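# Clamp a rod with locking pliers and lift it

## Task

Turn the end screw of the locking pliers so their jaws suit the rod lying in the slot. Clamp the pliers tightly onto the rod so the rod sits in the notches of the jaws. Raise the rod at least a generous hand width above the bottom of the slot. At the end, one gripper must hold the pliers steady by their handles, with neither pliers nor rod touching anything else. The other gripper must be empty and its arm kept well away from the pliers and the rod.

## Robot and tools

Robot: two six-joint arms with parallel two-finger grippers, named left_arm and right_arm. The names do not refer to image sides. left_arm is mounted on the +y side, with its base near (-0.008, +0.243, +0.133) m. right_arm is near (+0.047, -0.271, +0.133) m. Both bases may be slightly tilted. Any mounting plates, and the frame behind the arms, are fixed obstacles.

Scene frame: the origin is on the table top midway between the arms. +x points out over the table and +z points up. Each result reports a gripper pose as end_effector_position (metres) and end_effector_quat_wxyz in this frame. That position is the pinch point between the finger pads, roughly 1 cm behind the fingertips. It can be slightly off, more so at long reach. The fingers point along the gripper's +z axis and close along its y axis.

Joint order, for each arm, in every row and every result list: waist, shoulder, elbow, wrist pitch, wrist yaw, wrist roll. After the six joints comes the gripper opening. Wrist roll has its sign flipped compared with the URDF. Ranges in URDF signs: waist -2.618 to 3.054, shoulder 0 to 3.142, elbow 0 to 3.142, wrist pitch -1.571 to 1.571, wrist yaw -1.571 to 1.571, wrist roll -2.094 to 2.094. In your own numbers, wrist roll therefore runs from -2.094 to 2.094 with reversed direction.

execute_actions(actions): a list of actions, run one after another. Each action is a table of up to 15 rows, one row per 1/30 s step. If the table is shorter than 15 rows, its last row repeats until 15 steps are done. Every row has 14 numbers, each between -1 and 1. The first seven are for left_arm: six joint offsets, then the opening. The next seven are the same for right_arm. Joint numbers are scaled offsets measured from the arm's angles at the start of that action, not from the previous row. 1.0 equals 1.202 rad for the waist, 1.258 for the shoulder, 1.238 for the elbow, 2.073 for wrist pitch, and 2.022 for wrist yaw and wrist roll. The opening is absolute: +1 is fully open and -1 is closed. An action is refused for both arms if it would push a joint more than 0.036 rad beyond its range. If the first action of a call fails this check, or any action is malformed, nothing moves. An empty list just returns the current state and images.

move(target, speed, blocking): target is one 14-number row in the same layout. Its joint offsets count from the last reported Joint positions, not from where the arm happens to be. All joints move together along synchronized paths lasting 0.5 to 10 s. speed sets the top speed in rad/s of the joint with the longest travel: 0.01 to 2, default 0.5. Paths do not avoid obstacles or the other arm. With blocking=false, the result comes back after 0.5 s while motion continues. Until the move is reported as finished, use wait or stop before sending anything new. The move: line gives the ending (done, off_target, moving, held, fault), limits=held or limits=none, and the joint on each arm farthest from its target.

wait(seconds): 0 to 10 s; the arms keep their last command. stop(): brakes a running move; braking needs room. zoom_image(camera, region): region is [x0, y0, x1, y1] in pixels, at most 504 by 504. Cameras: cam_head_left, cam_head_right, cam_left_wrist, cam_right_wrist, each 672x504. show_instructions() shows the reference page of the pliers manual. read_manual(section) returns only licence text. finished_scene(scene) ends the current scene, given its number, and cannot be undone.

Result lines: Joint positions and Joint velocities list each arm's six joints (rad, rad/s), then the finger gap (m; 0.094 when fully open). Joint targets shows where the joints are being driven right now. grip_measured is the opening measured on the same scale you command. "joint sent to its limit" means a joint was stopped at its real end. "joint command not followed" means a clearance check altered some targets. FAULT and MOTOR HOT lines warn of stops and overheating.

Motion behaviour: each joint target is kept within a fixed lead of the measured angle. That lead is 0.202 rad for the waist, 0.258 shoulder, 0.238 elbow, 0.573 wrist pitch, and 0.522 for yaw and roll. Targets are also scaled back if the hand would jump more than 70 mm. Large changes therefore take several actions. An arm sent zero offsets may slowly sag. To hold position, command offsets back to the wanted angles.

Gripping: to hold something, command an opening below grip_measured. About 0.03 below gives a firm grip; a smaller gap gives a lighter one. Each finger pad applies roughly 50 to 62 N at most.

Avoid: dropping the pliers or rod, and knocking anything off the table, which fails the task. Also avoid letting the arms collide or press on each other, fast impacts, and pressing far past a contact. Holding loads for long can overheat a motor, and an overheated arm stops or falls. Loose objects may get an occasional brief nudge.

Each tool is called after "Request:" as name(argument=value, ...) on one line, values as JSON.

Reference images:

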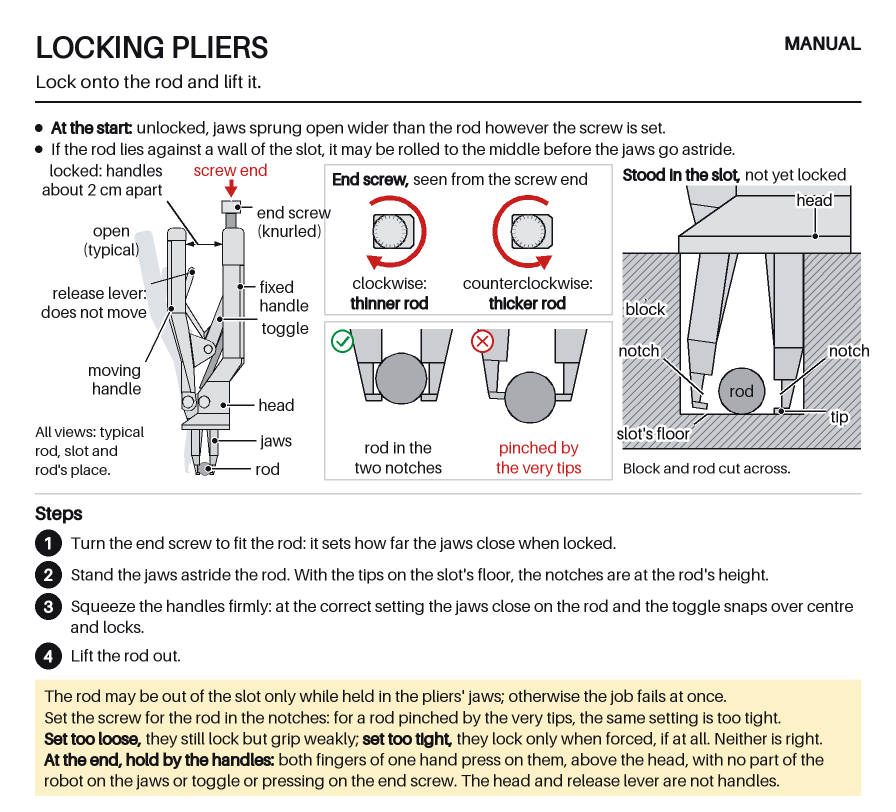

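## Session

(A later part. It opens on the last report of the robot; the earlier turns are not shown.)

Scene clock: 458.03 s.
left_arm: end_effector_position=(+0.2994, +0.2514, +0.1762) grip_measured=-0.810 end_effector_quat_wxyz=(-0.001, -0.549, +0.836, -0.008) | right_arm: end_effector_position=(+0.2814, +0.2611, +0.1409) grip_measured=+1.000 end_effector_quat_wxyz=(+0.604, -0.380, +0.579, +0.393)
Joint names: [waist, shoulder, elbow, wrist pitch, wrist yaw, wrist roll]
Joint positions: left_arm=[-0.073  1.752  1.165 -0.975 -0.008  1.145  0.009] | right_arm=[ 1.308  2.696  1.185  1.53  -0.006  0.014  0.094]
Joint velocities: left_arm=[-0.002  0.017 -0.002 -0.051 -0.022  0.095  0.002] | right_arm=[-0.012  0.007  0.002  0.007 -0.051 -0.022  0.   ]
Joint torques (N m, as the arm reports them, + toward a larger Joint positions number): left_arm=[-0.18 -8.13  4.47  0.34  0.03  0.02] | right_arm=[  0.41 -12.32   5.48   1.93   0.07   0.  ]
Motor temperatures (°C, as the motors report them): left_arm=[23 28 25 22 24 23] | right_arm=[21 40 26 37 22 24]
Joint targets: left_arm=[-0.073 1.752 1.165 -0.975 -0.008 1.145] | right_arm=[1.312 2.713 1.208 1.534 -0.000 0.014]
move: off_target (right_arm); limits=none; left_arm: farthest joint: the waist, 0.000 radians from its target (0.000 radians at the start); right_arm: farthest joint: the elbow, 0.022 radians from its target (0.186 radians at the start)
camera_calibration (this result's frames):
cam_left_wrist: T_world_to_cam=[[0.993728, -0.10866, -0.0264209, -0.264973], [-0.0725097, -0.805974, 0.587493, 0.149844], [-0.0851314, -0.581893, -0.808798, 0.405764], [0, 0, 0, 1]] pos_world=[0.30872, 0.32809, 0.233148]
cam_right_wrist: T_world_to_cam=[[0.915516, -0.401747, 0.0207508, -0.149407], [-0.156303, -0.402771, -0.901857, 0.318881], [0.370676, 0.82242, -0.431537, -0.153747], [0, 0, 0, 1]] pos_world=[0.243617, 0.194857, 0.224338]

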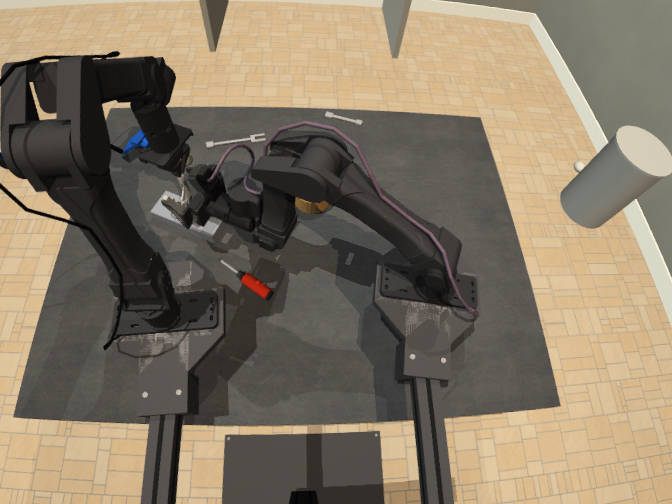

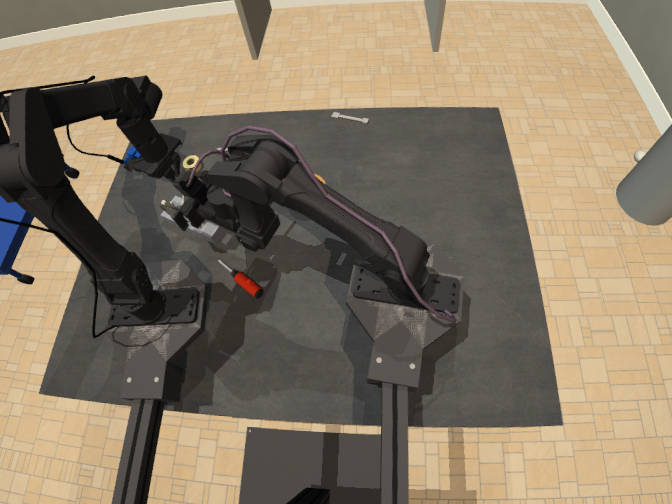

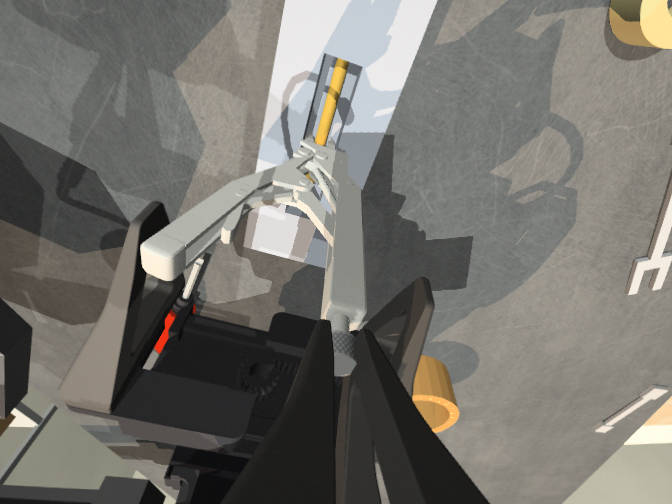

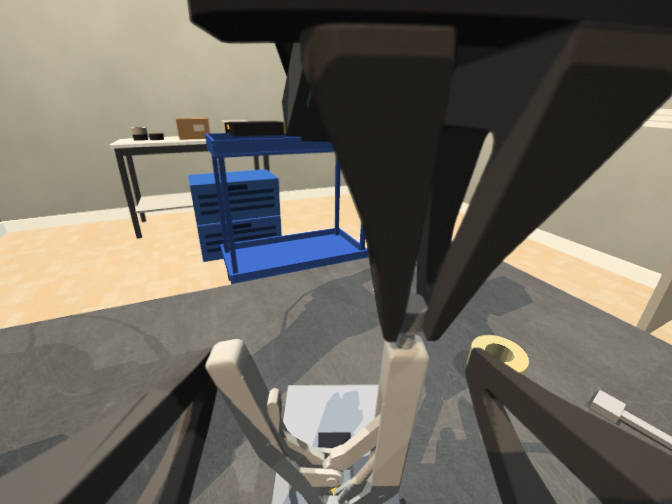

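Request:
move(target=[0,0,0,0,0,0,-0.825, 0.002, 0.0235, 0.010, 0.002, 0.002, 0, 0.9], speed=0.05)

Scene clock: 464.60 s.
left_arm: end_effector_position=(+0.2995, +0.2512, +0.1762) grip_measured=-0.810 end_effector_quat_wxyz=(-0.001, -0.549, +0.836, -0.008) | right_arm: end_effector_position=(+0.2804, +0.2596, +0.1328) grip_measured=+0.903 end_effector_quat_wxyz=(+0.600, -0.383, +0.583, +0.391)
Joint names: [waist, shoulder, elbow, wrist pitch, wrist yaw, wrist roll]
Joint positions: left_arm=[-0.073  1.752  1.165 -0.974 -0.007  1.145  0.009] | right_arm=[ 1.308  2.712  1.185  1.533 -0.007  0.014  0.089]
Joint velocities: left_arm=[ 0.002 -0.002 -0.012 -0.066  0.066  0.022 -0.   ] | right_arm=[-0.012 -0.002  0.007  0.022 -0.066  0.081  0.   ]
Joint torques (N m, as the arm reports them, + toward a larger Joint positions number): left_arm=[-0.18 -8.13  4.47  0.33  0.02  0.02] | right_arm=[  0.31 -12.48   4.55   1.91   0.07   0.  ]
Motor temperatures (°C, as the motors report them): left_arm=[23 28 25 22 24 23] | right_arm=[21 40 26 37 22 24]
Joint targets: left_arm=[-0.073 1.752 1.165 -0.975 -0.008 1.145] | right_arm=[1.310 2.726 1.198 1.534 -0.002 0.014]
move: done; limits=none; left_arm: farthest joint: the wrist pitch, 0.001 radians from its target (0.000 radians at the start); right_arm: farthest joint: the shoulder, 0.014 radians from its target (0.029 radians at the start)
camera_calibration (this result's frames):
cam_left_wrist: T_world_to_cam=[[0.993738, -0.108689, -0.0258984, -0.265181], [-0.072745, -0.805305, 0.588381, 0.149432], [-0.0848065, -0.582812, -0.808169, 0.40568], [0, 0, 0, 1]] pos_world=[0.308795, 0.327952, 0.233068]
cam_right_wrist: T_world_to_cam=[[0.916284, -0.399992, 0.0207261, -0.149543], [-0.16018, -0.413379, -0.896359, 0.313957], [0.367104, 0.818, -0.442844, -0.151914], [0, 0, 0, 1]] pos_world=[0.243082, 0.194233, 0.217244]

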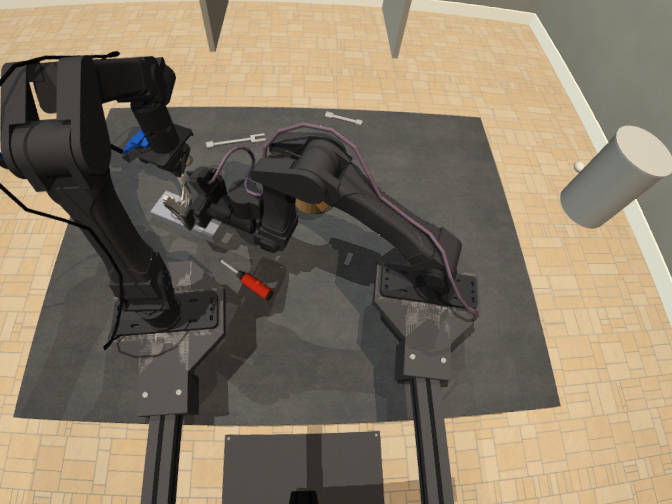

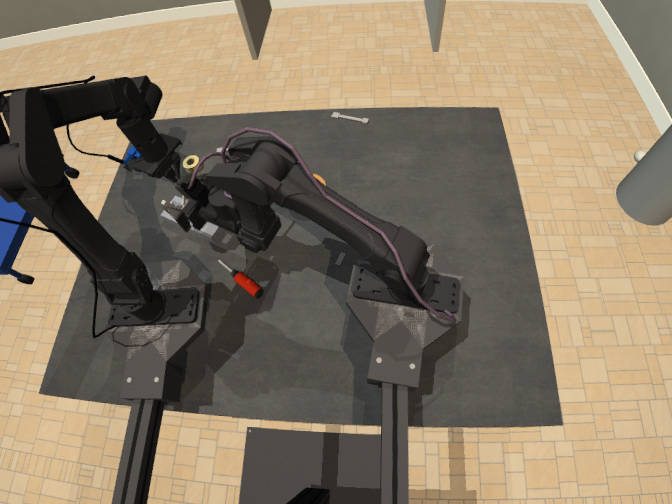

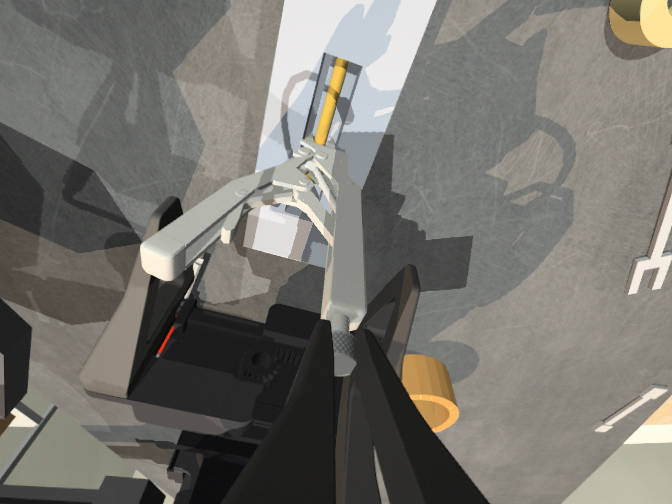

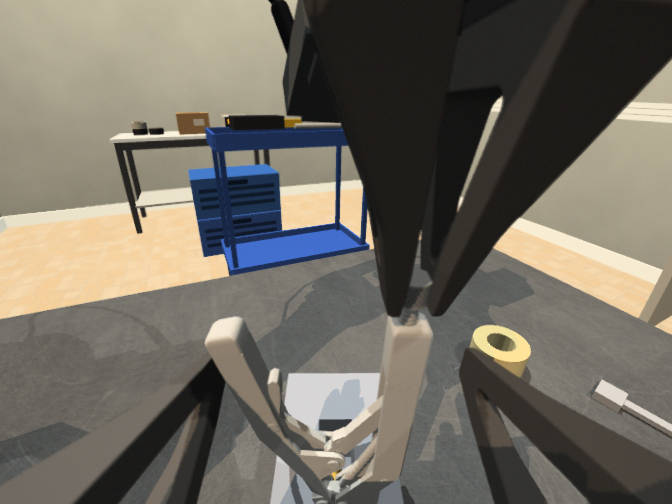

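Request:
execute_actions(actions=[[[0,0,0,0,0,0,-0.825, 0.005,0,0.005,0,0,0,0.9],[0,0,0,0,0,0,-0.825, 0.007,0,0.005,0,0,0,0.9],[0,0,0,0,0,0,-0.825, 0.008,0,0.005,0,0,0,0.9],[0,0,0,0,0,0,-0.825, 0.009,0,0.005,0,0,0,0.9],[0,0,0,0,0,0,-0.825, 0.010,0,0.005,0,0,0,0.9],[0,0,0,0,0,0,-0.825, 0.011,0,0.005,0,0,0,0.9],[0,0,0,0,0,0,-0.825, 0.012,0,0.005,0,0,0,0.9],[0,0,0,0,0,0,-0.825, 0.013,0,0.005,0,0,0,0.9],[0,0,0,0,0,0,-0.825, 0.014,0,0.005,0,0,0,0.88],[0,0,0,0,0,0,-0.825, 0.015,0,0.005,0,0,0,0.85],[0,0,0,0,0,0,-0.825, 0.016,0,0.005,0,0,0,0.82],[0,0,0,0,0,0,-0.825, 0.016,0,0.005,0,0,0,0.79],[0,0,0,0,0,0,-0.825, 0.016,0,0.005,0,0,0,0.76],[0,0,0,0,0,0,-0.825, 0.016,0,0.005,0,0,0,0.73],[0,0,0,0,0,0,-0.825, 0.016,0,0.005,0,0,0,0.70]],[[0,0,0,0,0,0,-0.825, 0.004,0,0.005,0,0,0,0.67],[0,0,0,0,0,0,-0.825, 0.004,0,0.005,0,0,0,0.64],[0,0,0,0,0,0,-0.825, 0.004,0,0.005,0,0,0,0.61],[0,0,0,0,0,0,-0.825, 0.004,0,0.005,0,0,0,0.58],[0,0,0,0,0,0,-0.825, 0.004,0,0.005,0,0,0,0.56],[0,0,0,0,0,0,-0.825, 0.004,0,0.005,0,0,0,0.54],[0,0,0,0,0,0,-0.825, 0.004,0,0.005,0,0,0,0.52],[0,0,0,0,0,0,-0.825, 0.004,0,0.005,0,0,0,0.50]]])

Scene clock: 484.80 s.
left_arm: end_effector_position=(+0.2997, +0.2510, +0.1763) grip_measured=-0.810 end_effector_quat_wxyz=(-0.001, -0.549, +0.836, -0.009) | right_arm: end_effector_position=(+0.2740, +0.2623, +0.1329) grip_measured=+0.503 end_effector_quat_wxyz=(+0.597, -0.387, +0.580, +0.396)
Joint names: [waist, shoulder, elbow, wrist pitch, wrist yaw, wrist roll]
Joint positions: left_arm=[-0.073  1.752  1.165 -0.974 -0.006  1.145  0.009] | right_arm=[ 1.319  2.712  1.185  1.533 -0.011  0.014  0.071]
Joint velocities: left_arm=[-0.002 -0.007 -0.002 -0.022 -0.051  0.022  0.001] | right_arm=[ 0.002 -0.017  0.002  0.007 -0.022  0.066  0.001]
Joint torques (N m, as the arm reports them, + toward a larger Joint positions number): left_arm=[-0.2  -8.13  4.47  0.33  0.02  0.02] | right_arm=[  0.45 -13.72   4.06   1.89   0.04  -0.01]
Motor temperatures (°C, as the motors report them): left_arm=[23 29 25 22 24 23] | right_arm=[21 40 26 37 22 24]
Joint targets: left_arm=[-0.073 1.752 1.165 -0.974 -0.007 1.145] | right_arm=[1.323 2.712 1.191 1.533 -0.008 0.014]
camera_calibration (this result's frames):
cam_left_wrist: T_world_to_cam=[[0.993759, -0.108709, -0.0249977, -0.265554], [-0.0731988, -0.80464, 0.589234, 0.149101], [-0.0841691, -0.583727, -0.807576, 0.405517], [0, 0, 0, 1]] pos_world=[0.308943, 0.327816, 0.232992]
cam_right_wrist: T_world_to_cam=[[0.92183, -0.387023, 0.021033, -0.147555], [-0.154028, -0.415588, -0.896416, 0.31304], [0.355675, 0.823104, -0.442714, -0.150023], [0, 0, 0, 1]] pos_world=[0.237597, 0.196473, 0.217301]

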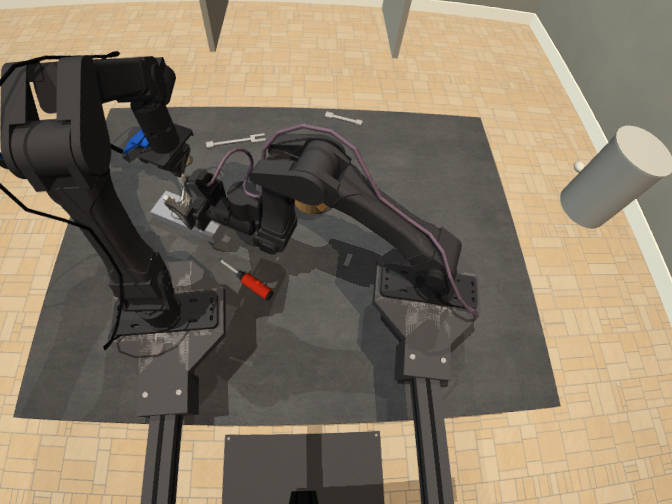

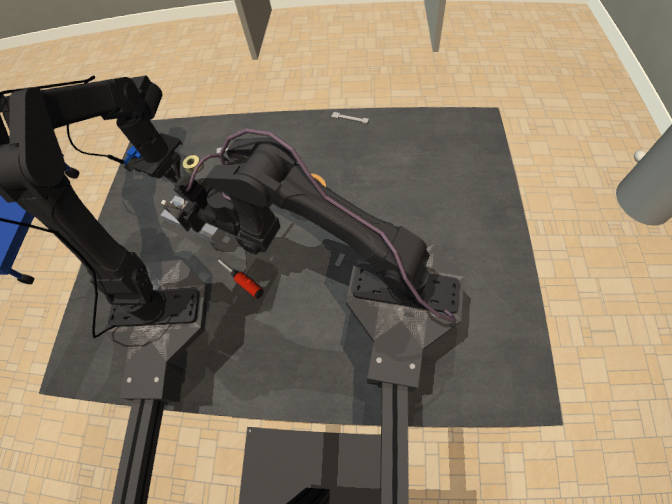

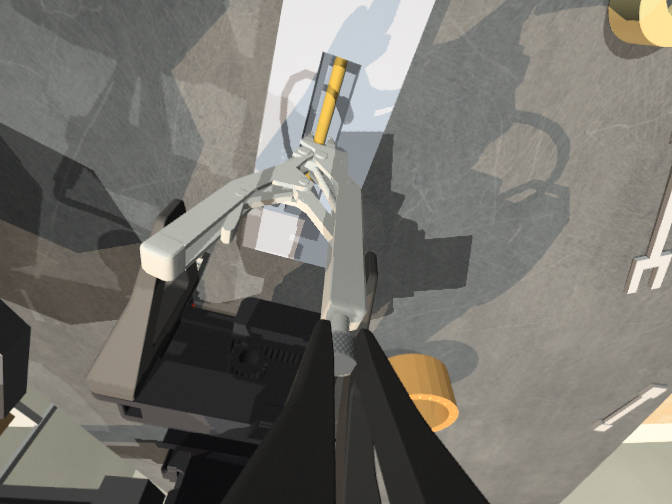

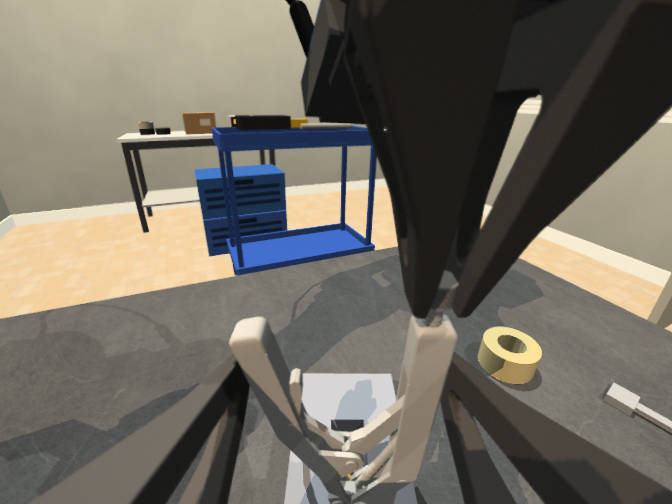

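Request:
execute_actions(actions=[[[0,0,0,0,0,0,-0.825, 0.0,0,0.005,0,0,0,0.485],[0,0,0,0,0,0,-0.825, -0.002,0,0.005,0,0,0,0.47],[0,0,0,0,0,0,-0.825, -0.004,0,0.005,0,0,0,0.455],[0,0,0,0,0,0,-0.825, -0.006,0,0.005,0,0,0,0.44],[0,0,0,0,0,0,-0.825, -0.007,0,0.005,0,0,0,0.425],[0,0,0,0,0,0,-0.825, -0.0075,0,0.005,0,0,0,0.41],[0,0,0,0,0,0,-0.825, -0.008,0,0.005,0,0,0,0.395],[0,0,0,0,0,0,-0.825, -0.0087,0,0.005,0,0,0,0.38],[0,0,0,0,0,0,-0.825, -0.0093,0,0.005,0,0,0,0.365],[0,0,0,0,0,0,-0.825, -0.01,0,0.005,0,0,0,0.35],[0,0,0,0,0,0,-0.825, -0.0105,0,0.005,0,0,0,0.335],[0,0,0,0,0,0,-0.825, -0.011,0,0.005,0,0,0,0.32],[0,0,0,0,0,0,-0.825, -0.0114,0,0.005,0,0,0,0.31],[0,0,0,0,0,0,-0.825, -0.0114,0,0.005,0,0,0,0.30]]])

Request:
wait(seconds=0.3)

Scene clock: 495.50 s.
left_arm: end_effector_position=(+0.2991, +0.2510, +0.1762) grip_measured=-0.810 end_effector_quat_wxyz=(-0.002, -0.549, +0.836, -0.008) | right_arm: end_effector_position=(+0.2768, +0.2611, +0.1330) grip_measured=+0.307 end_effector_quat_wxyz=(+0.598, -0.385, +0.581, +0.395)
Joint names: [waist, shoulder, elbow, wrist pitch, wrist yaw, wrist roll]
Joint positions: left_arm=[-0.073  1.752  1.165 -0.976 -0.006  1.145  0.009] | right_arm=[ 1.314  2.712  1.185  1.534 -0.011  0.012  0.061]
Joint velocities: left_arm=[ 0.002  0.002 -0.007  0.051  0.051 -0.037  0.   ] | right_arm=[-0.022  0.007 -0.002  0.022  0.007  0.022 -0.003]
Joint torques (N m, as the arm reports them, + toward a larger Joint positions number): left_arm=[-0.16 -8.13  4.51  0.36  0.03  0.02] | right_arm=[ -0.59 -13.69   4.09   1.88   0.02   0.04]
Motor temperatures (°C, as the motors report them): left_arm=[23 29 25 22 24 23] | right_arm=[21 41 26 37 22 24]
Joint targets: left_arm=[-0.073 1.752 1.165 -0.974 -0.006 1.145] | right_arm=[1.305 2.712 1.191 1.533 -0.011 0.014]
camera_calibration (this result's frames):
cam_left_wrist: T_world_to_cam=[[0.993694, -0.108761, -0.027267, -0.264558], [-0.0718917, -0.804613, 0.589432, 0.14862], [-0.0860465, -0.583754, -0.807358, 0.405991], [0, 0, 0, 1]] pos_world=[0.308508, 0.327807, 0.232965]
cam_right_wrist: T_world_to_cam=[[0.919782, -0.391931, 0.0197845, -0.148637], [-0.157148, -0.414054, -0.896584, 0.313513], [0.359591, 0.821553, -0.442431, -0.150717], [0, 0, 0, 1]] pos_world=[0.240178, 0.195378, 0.21735]

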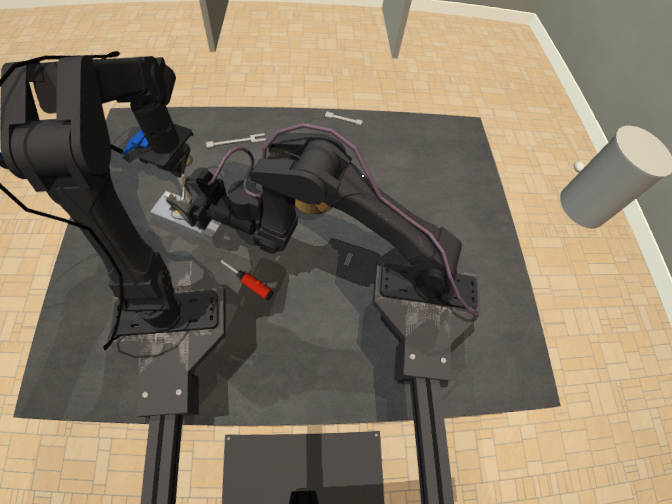

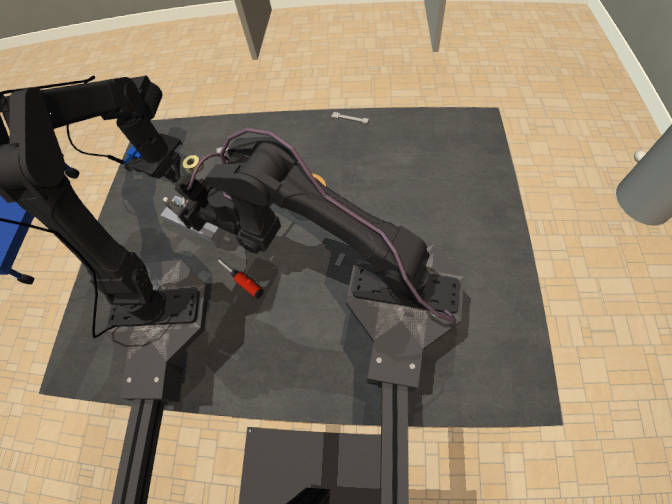

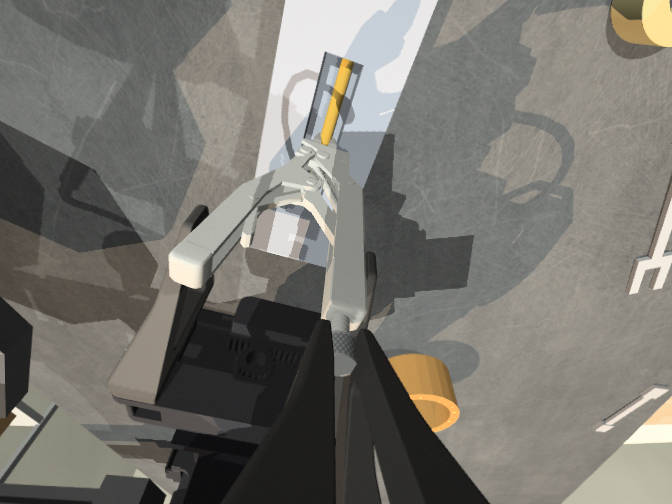

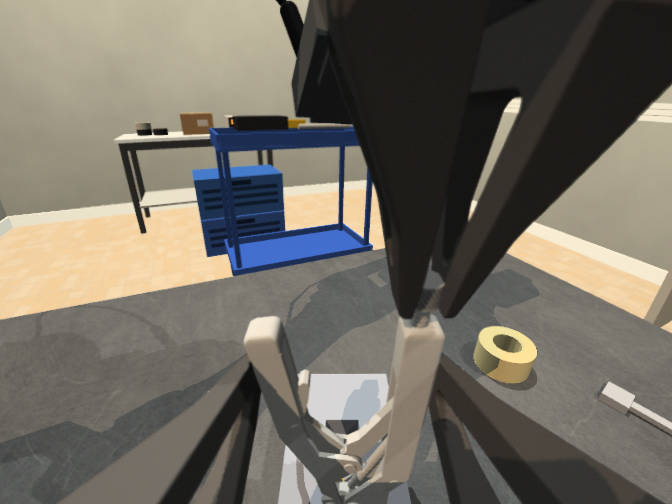

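Scene clock: 495.80 s.
left_arm: end_effector_position=(+0.2991, +0.2510, +0.1762) grip_measured=-0.810 end_effector_quat_wxyz=(-0.002, -0.549, +0.836, -0.008) | right_arm: end_effector_position=(+0.2768, +0.2611, +0.1330) grip_measured=+0.306 end_effector_quat_wxyz=(+0.598, -0.385, +0.581, +0.395)
Joint names: [waist, shoulder, elbow, wrist pitch, wrist yaw, wrist roll]
Joint positions: left_arm=[-0.073  1.752  1.165 -0.976 -0.006  1.145  0.009] | right_arm=[ 1.314  2.712  1.185  1.534 -0.011  0.012  0.061]
Joint velocities: left_arm=[ 0.012 -0.017  0.012 -0.066 -0.007  0.022 -0.001] | right_arm=[ 0.022  0.012 -0.007 -0.007  0.007  0.007 -0.   ]
Joint torques (N m, as the arm reports them, + toward a larger Joint positions number): left_arm=[-0.18 -8.12  4.46  0.36  0.03  0.02] | right_arm=[ -0.64 -13.67   4.04   1.89   0.01   0.01]
Motor temperatures (°C, as the motors report them): left_arm=[23 29 25 22 24 23] | right_arm=[21 41 26 37 22 24]
Joint targets: left_arm=[-0.073 1.752 1.165 -0.974 -0.006 1.145] | right_arm=[1.305 2.712 1.191 1.533 -0.011 0.013]
wait: 0.30 s; at rest by 0.17 s
camera_calibration (this result's frames):
cam_left_wrist: T_world_to_cam=[[0.993694, -0.108761, -0.027267, -0.264558], [-0.0718917, -0.804613, 0.589432, 0.14862], [-0.0860465, -0.583754, -0.807358, 0.405991], [0, 0, 0, 1]] pos_world=[0.308508, 0.327807, 0.232965]
cam_right_wrist: T_world_to_cam=[[0.919793, -0.391924, 0.0194032, -0.148591], [-0.157459, -0.413922, -0.896591, 0.313565], [0.359427, 0.821623, -0.442434, -0.150689], [0, 0, 0, 1]] pos_world=[0.240208, 0.195365, 0.217353]

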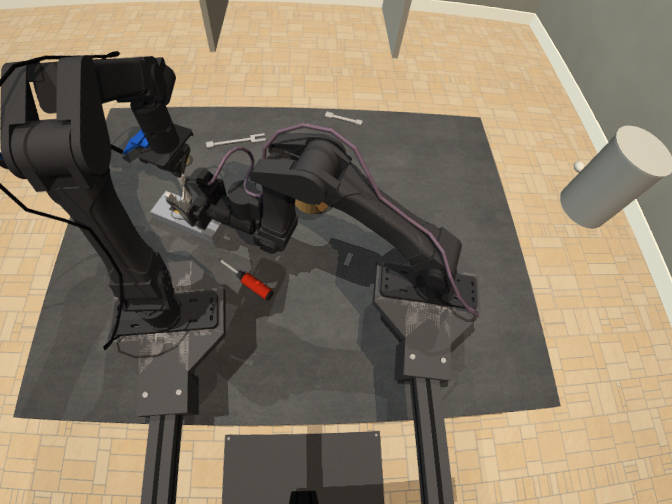

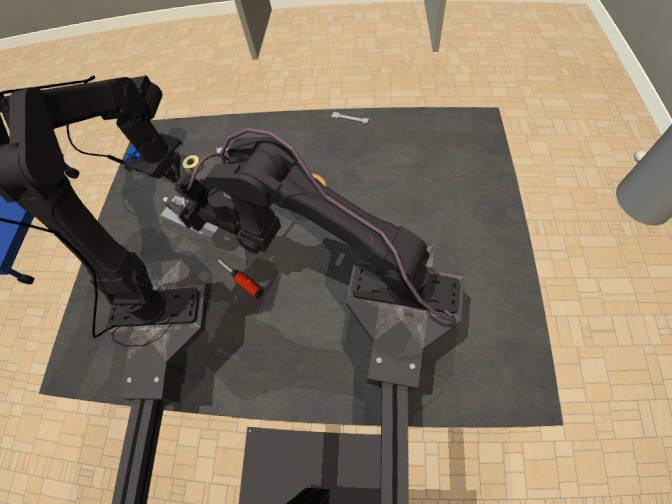

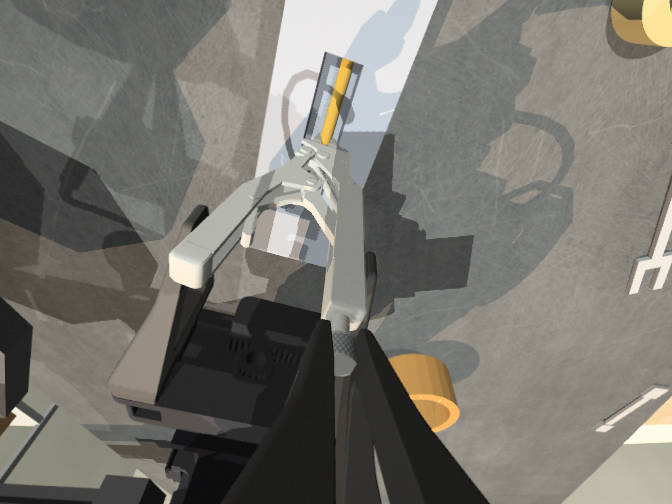

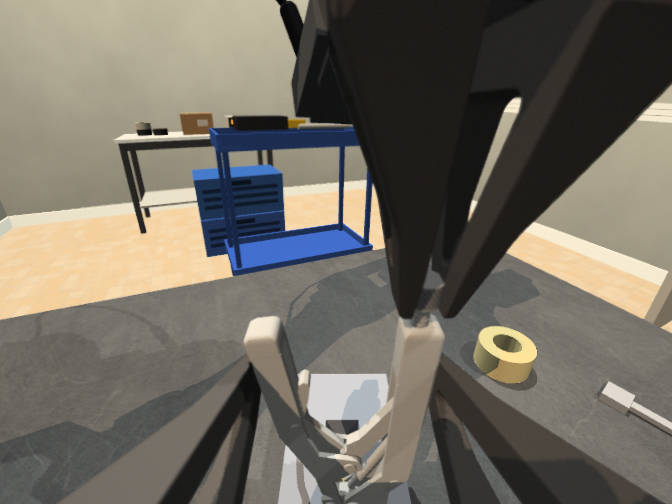

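Request:
execute_actions(actions=[])

Scene clock: 522.63 s.
left_arm: end_effector_position=(+0.2991, +0.2510, +0.1762) grip_measured=-0.810 end_effector_quat_wxyz=(-0.002, -0.549, +0.836, -0.008) | right_arm: end_effector_position=(+0.2768, +0.2611, +0.1330) grip_measured=+0.306 end_effector_quat_wxyz=(+0.598, -0.385, +0.581, +0.395)
Joint names: [waist, shoulder, elbow, wrist pitch, wrist yaw, wrist roll]
Joint positions: left_arm=[-0.073  1.752  1.165 -0.976 -0.006  1.145  0.009] | right_arm=[ 1.314  2.712  1.185  1.534 -0.011  0.012  0.061]
Joint velocities: left_arm=[-0.017 -0.012 -0.012  0.022 -0.022  0.11   0.   ] | right_arm=[-0.002  0.002  0.002 -0.022 -0.022  0.081 -0.001]
Joint torques (N m, as the arm reports them, + toward a larger Joint positions number): left_arm=[-0.18 -8.11  4.47  0.36  0.03  0.02] | right_arm=[ -0.66 -13.73   4.05   1.88  -0.01   0.01]
Motor temperatures (°C, as the motors report them): left_arm=[23 29 25 22 24 23] | right_arm=[21 42 26 37 22 24]
Joint targets: left_arm=[-0.073 1.752 1.165 -0.974 -0.006 1.145] | right_arm=[1.305 2.712 1.191 1.533 -0.011 0.013]
camera_calibration (this result's frames):
cam_left_wrist: T_world_to_cam=[[0.993694, -0.108761, -0.027267, -0.264558], [-0.0718917, -0.804613, 0.589432, 0.14862], [-0.0860465, -0.583754, -0.807358, 0.405991], [0, 0, 0, 1]] pos_world=[0.308508, 0.327807, 0.232965]
cam_right_wrist: T_world_to_cam=[[0.919793, -0.391924, 0.0194032, -0.148591], [-0.157459, -0.413922, -0.896591, 0.313565], [0.359427, 0.821623, -0.442434, -0.150689], [0, 0, 0, 1]] pos_world=[0.240208, 0.195365, 0.217353]

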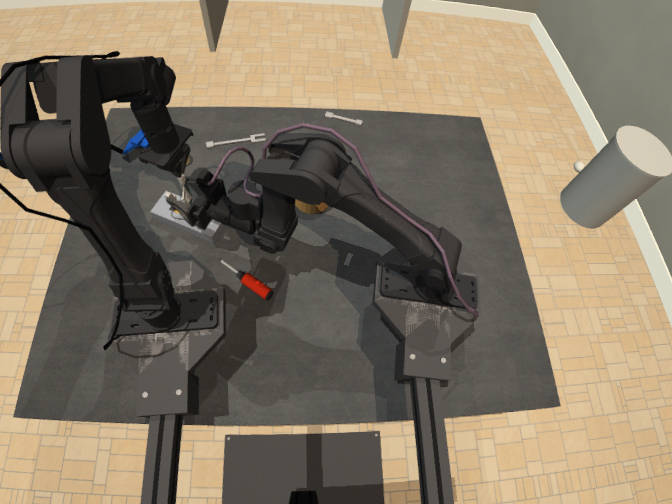

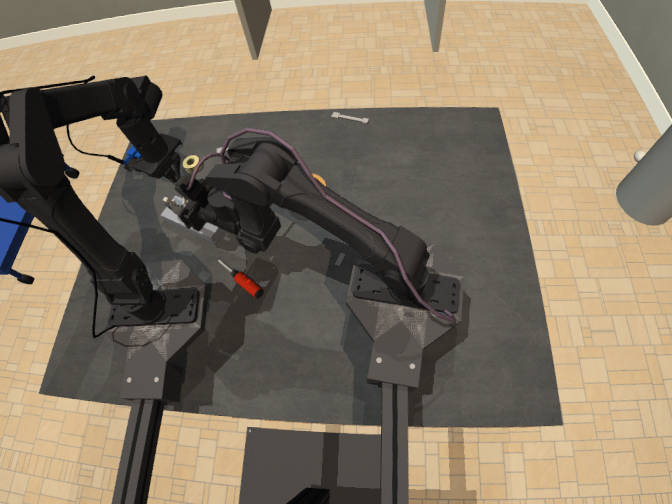

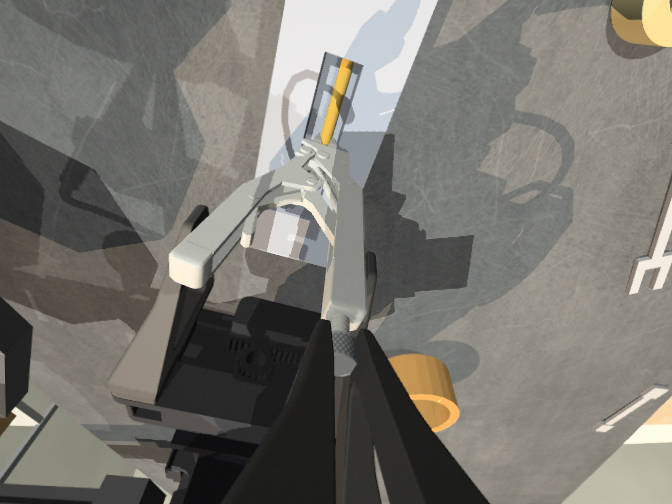

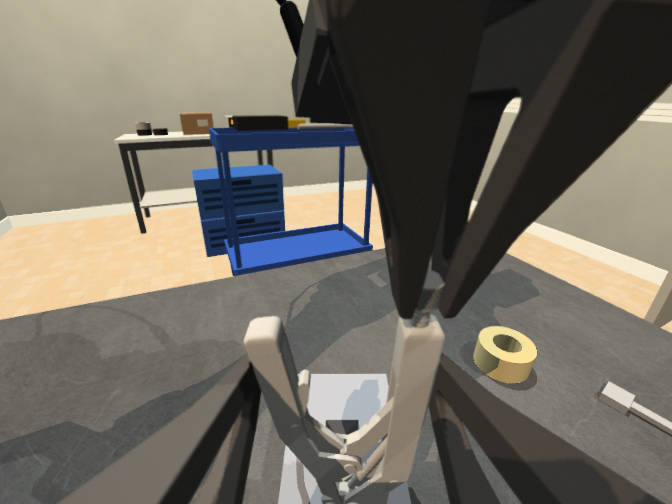

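Request:
move(target=[0,0,0,0,0,0.445,-0.825, 0,0,0,0,0,0,0.33], speed=1.2)

Scene clock: 541.00 s.
left_arm: end_effector_position=(+0.2993, +0.2510, +0.1762) grip_measured=-0.810 end_effector_quat_wxyz=(+0.005, +0.856, -0.518, +0.007) | right_arm: end_effector_position=(+0.2768, +0.2611, +0.1330) grip_measured=+0.329 end_effector_quat_wxyz=(+0.598, -0.385, +0.581, +0.395)
Joint names: [waist, shoulder, elbow, wrist pitch, wrist yaw, wrist roll]
Joint positions: left_arm=[-0.073  1.752  1.165 -0.975 -0.006  2.036  0.009] | right_arm=[ 1.314  2.712  1.185  1.534 -0.011  0.012  0.062]
Joint velocities: left_arm=[ 0.007  0.002  0.002  0.066  0.007  0.037 -0.   ] | right_arm=[-0.012 -0.002 -0.002 -0.022  0.066  0.066  0.   ]
Joint torques (N m, as the arm reports them, + toward a larger Joint positions number): left_arm=[-0.18 -8.13  4.47  0.33  0.03  0.11] | right_arm=[  0.12 -13.64   3.53   1.9    0.02   0.  ]
Motor temperatures (°C, as the motors report them): left_arm=[23 29 25 21 24 23] | right_arm=[21 42 26 37 22 24]
Joint targets: left_arm=[-0.073 1.752 1.165 -0.976 -0.006 2.045] | right_arm=[1.314 2.712 1.185 1.534 -0.010 0.012]
move: done; limits=none; left_arm: farthest joint: the wrist roll, 0.009 radians from its target (0.900 radians at the start); right_arm: farthest joint: the waist, 0.000 radians from its target (0.000 radians at the start)
camera_calibration (this result's frames):
cam_left_wrist: T_world_to_cam=[[0.7089, 0.704083, -0.0415586, -0.380994], [0.586327, -0.555539, 0.589573, -0.110921], [0.392021, -0.442315, -0.806645, 0.22729], [0, 0, 0, 1]] pos_world=[0.24602, 0.307164, 0.232905]
cam_right_wrist: T_world_to_cam=[[0.919942, -0.391573, 0.0194137, -0.148657], [-0.157291, -0.413983, -0.896592, 0.313537], [0.359119, 0.82176, -0.442431, -0.150639], [0, 0, 0, 1]] pos_world=[0.240169, 0.195378, 0.217353]

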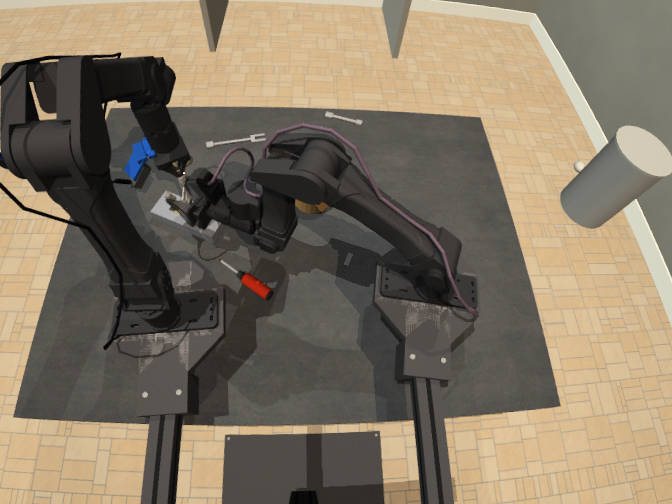

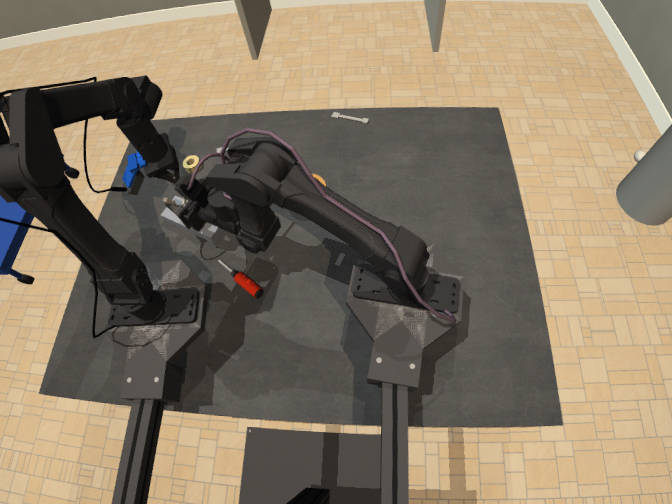

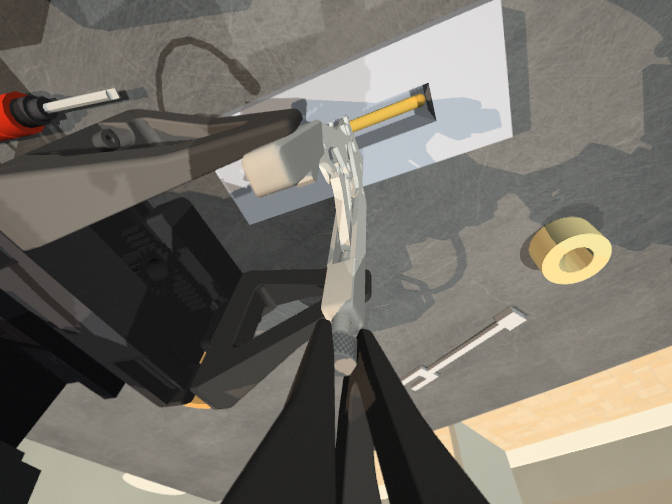

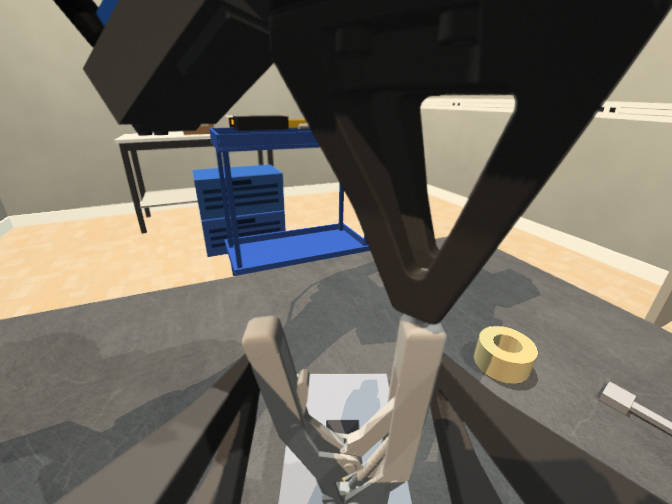

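Request:
execute_actions(actions=[[[0,0,0,0,0,0,-0.55, 0,0,0,0,0,0,0.28]],
[[0,0,0,0,0,-0.0074,-0.55,0,0,0,0,0,0,0.28],[0,0,0,0,0,-0.022,-0.55,0,0,0,0,0,0,0.28],[0,0,0,0,0,-0.0445,-0.55,0,0,0,0,0,0,0.28],[0,0,0,0,0,-0.074,-0.55,0,0,0,0,0,0,0.28],[0,0,0,0,0,-0.111,-0.55,0,0,0,0,0,0,0.28],[0,0,0,0,0,-0.156,-0.55,0,0,0,0,0,0,0.28],[0,0,0,0,0,-0.200,-0.55,0,0,0,0,0,0,0.28],[0,0,0,0,0,-0.245,-0.55,0,0,0,0,0,0,0.28],[0,0,0,0,0,-0.289,-0.55,0,0,0,0,0,0,0.28],[0,0,0,0,0,-0.334,-0.55,0,0,0,0,0,0,0.28],[0,0,0,0,0,-0.378,-0.55,0,0,0,0,0,0,0.28],[0,0,0,0,0,-0.423,-0.55,0,0,0,0,0,0,0.28],[0,0,0,0,0,-0.467,-0.55,0,0,0,0,0,0,0.28],[0,0,0,0,0,-0.512,-0.55,0,0,0,0,0,0,0.28],[0,0,0,0,0,-0.556,-0.55,0,0,0,0,0,0,0.28]]])

Scene clock: 567.90 s.
left_arm: end_effector_position=(+0.2994, +0.2509, +0.1763) grip_measured=-0.552 end_effector_quat_wxyz=(-0.002, -0.602, +0.799, -0.009) | right_arm: end_effector_position=(+0.2768, +0.2611, +0.1332) grip_measured=+0.285 end_effector_quat_wxyz=(+0.598, -0.385, +0.581, +0.395)
Joint names: [waist, shoulder, elbow, wrist pitch, wrist yaw, wrist roll]
Joint positions: left_arm=[-0.073  1.752  1.165 -0.975 -0.005  1.274  0.021] | right_arm=[ 1.314  2.712  1.185  1.534 -0.011  0.012  0.06 ]
Joint velocities: left_arm=[ 0.007 -0.002  0.007  0.037  0.007 -2.381  0.   ] | right_arm=[ 0.017 -0.017  0.007 -0.022 -0.066 -0.007  0.   ]
Joint torques (N m, as the arm reports them, + toward a larger Joint positions number): left_arm=[-0.18 -8.12  4.46  0.35  0.    0.01] | right_arm=[  0.08 -13.67   3.52   1.89  -0.01  -0.02]
Motor temperatures (°C, as the motors report them): left_arm=[23 29 25 21 24 23] | right_arm=[21 43 26 37 22 24]
Joint targets: left_arm=[-0.073 1.752 1.165 -0.975 -0.006 0.912] | right_arm=[1.314 2.712 1.185 1.534 -0.011 0.012]
camera_calibration (this result's frames):
cam_left_wrist: T_world_to_cam=[[0.999405, 0.019869, -0.0281848, -0.298672], [0.0326871, -0.806227, 0.590702, 0.117402], [-0.0109867, -0.591272, -0.806397, 0.385185], [0, 0, 0, 1]] pos_world=[0.298889, 0.328336, 0.232844]
cam_right_wrist: T_world_to_cam=[[0.919944, -0.391587, 0.0190403, -0.14861], [-0.15733, -0.413222, -0.896936, 0.313562], [0.359097, 0.822135, -0.44175, -0.150733], [0, 0, 0, 1]] pos_world=[0.240173, 0.1953, 0.217489]

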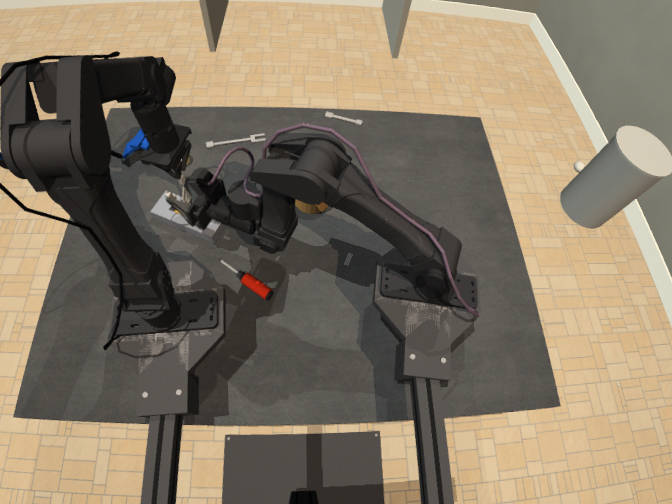

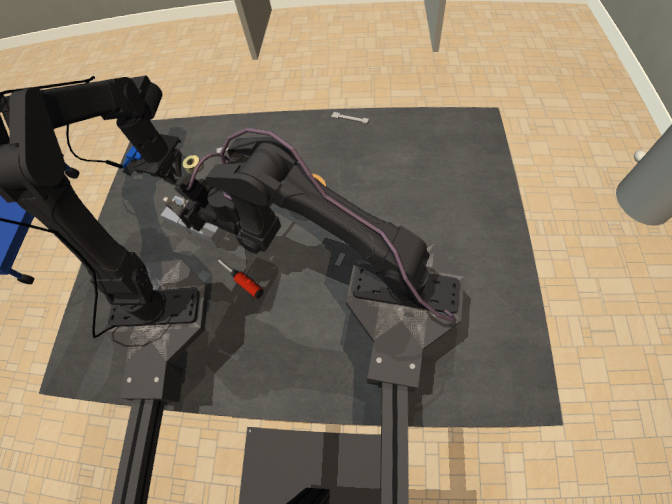

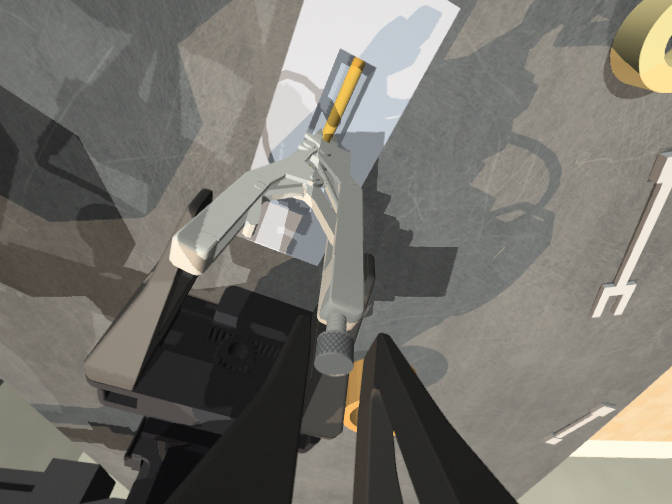

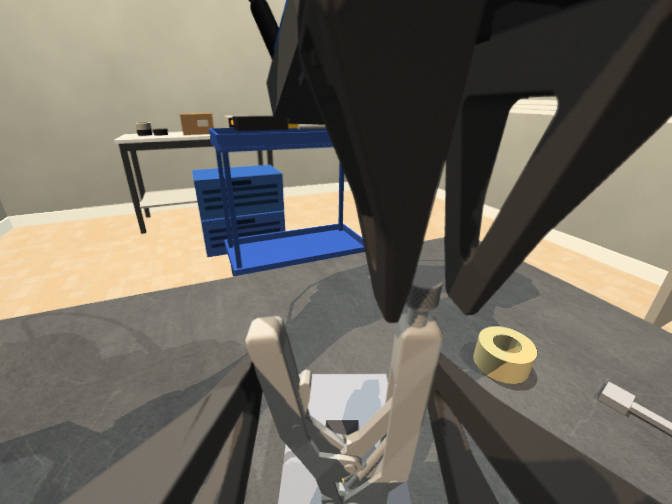

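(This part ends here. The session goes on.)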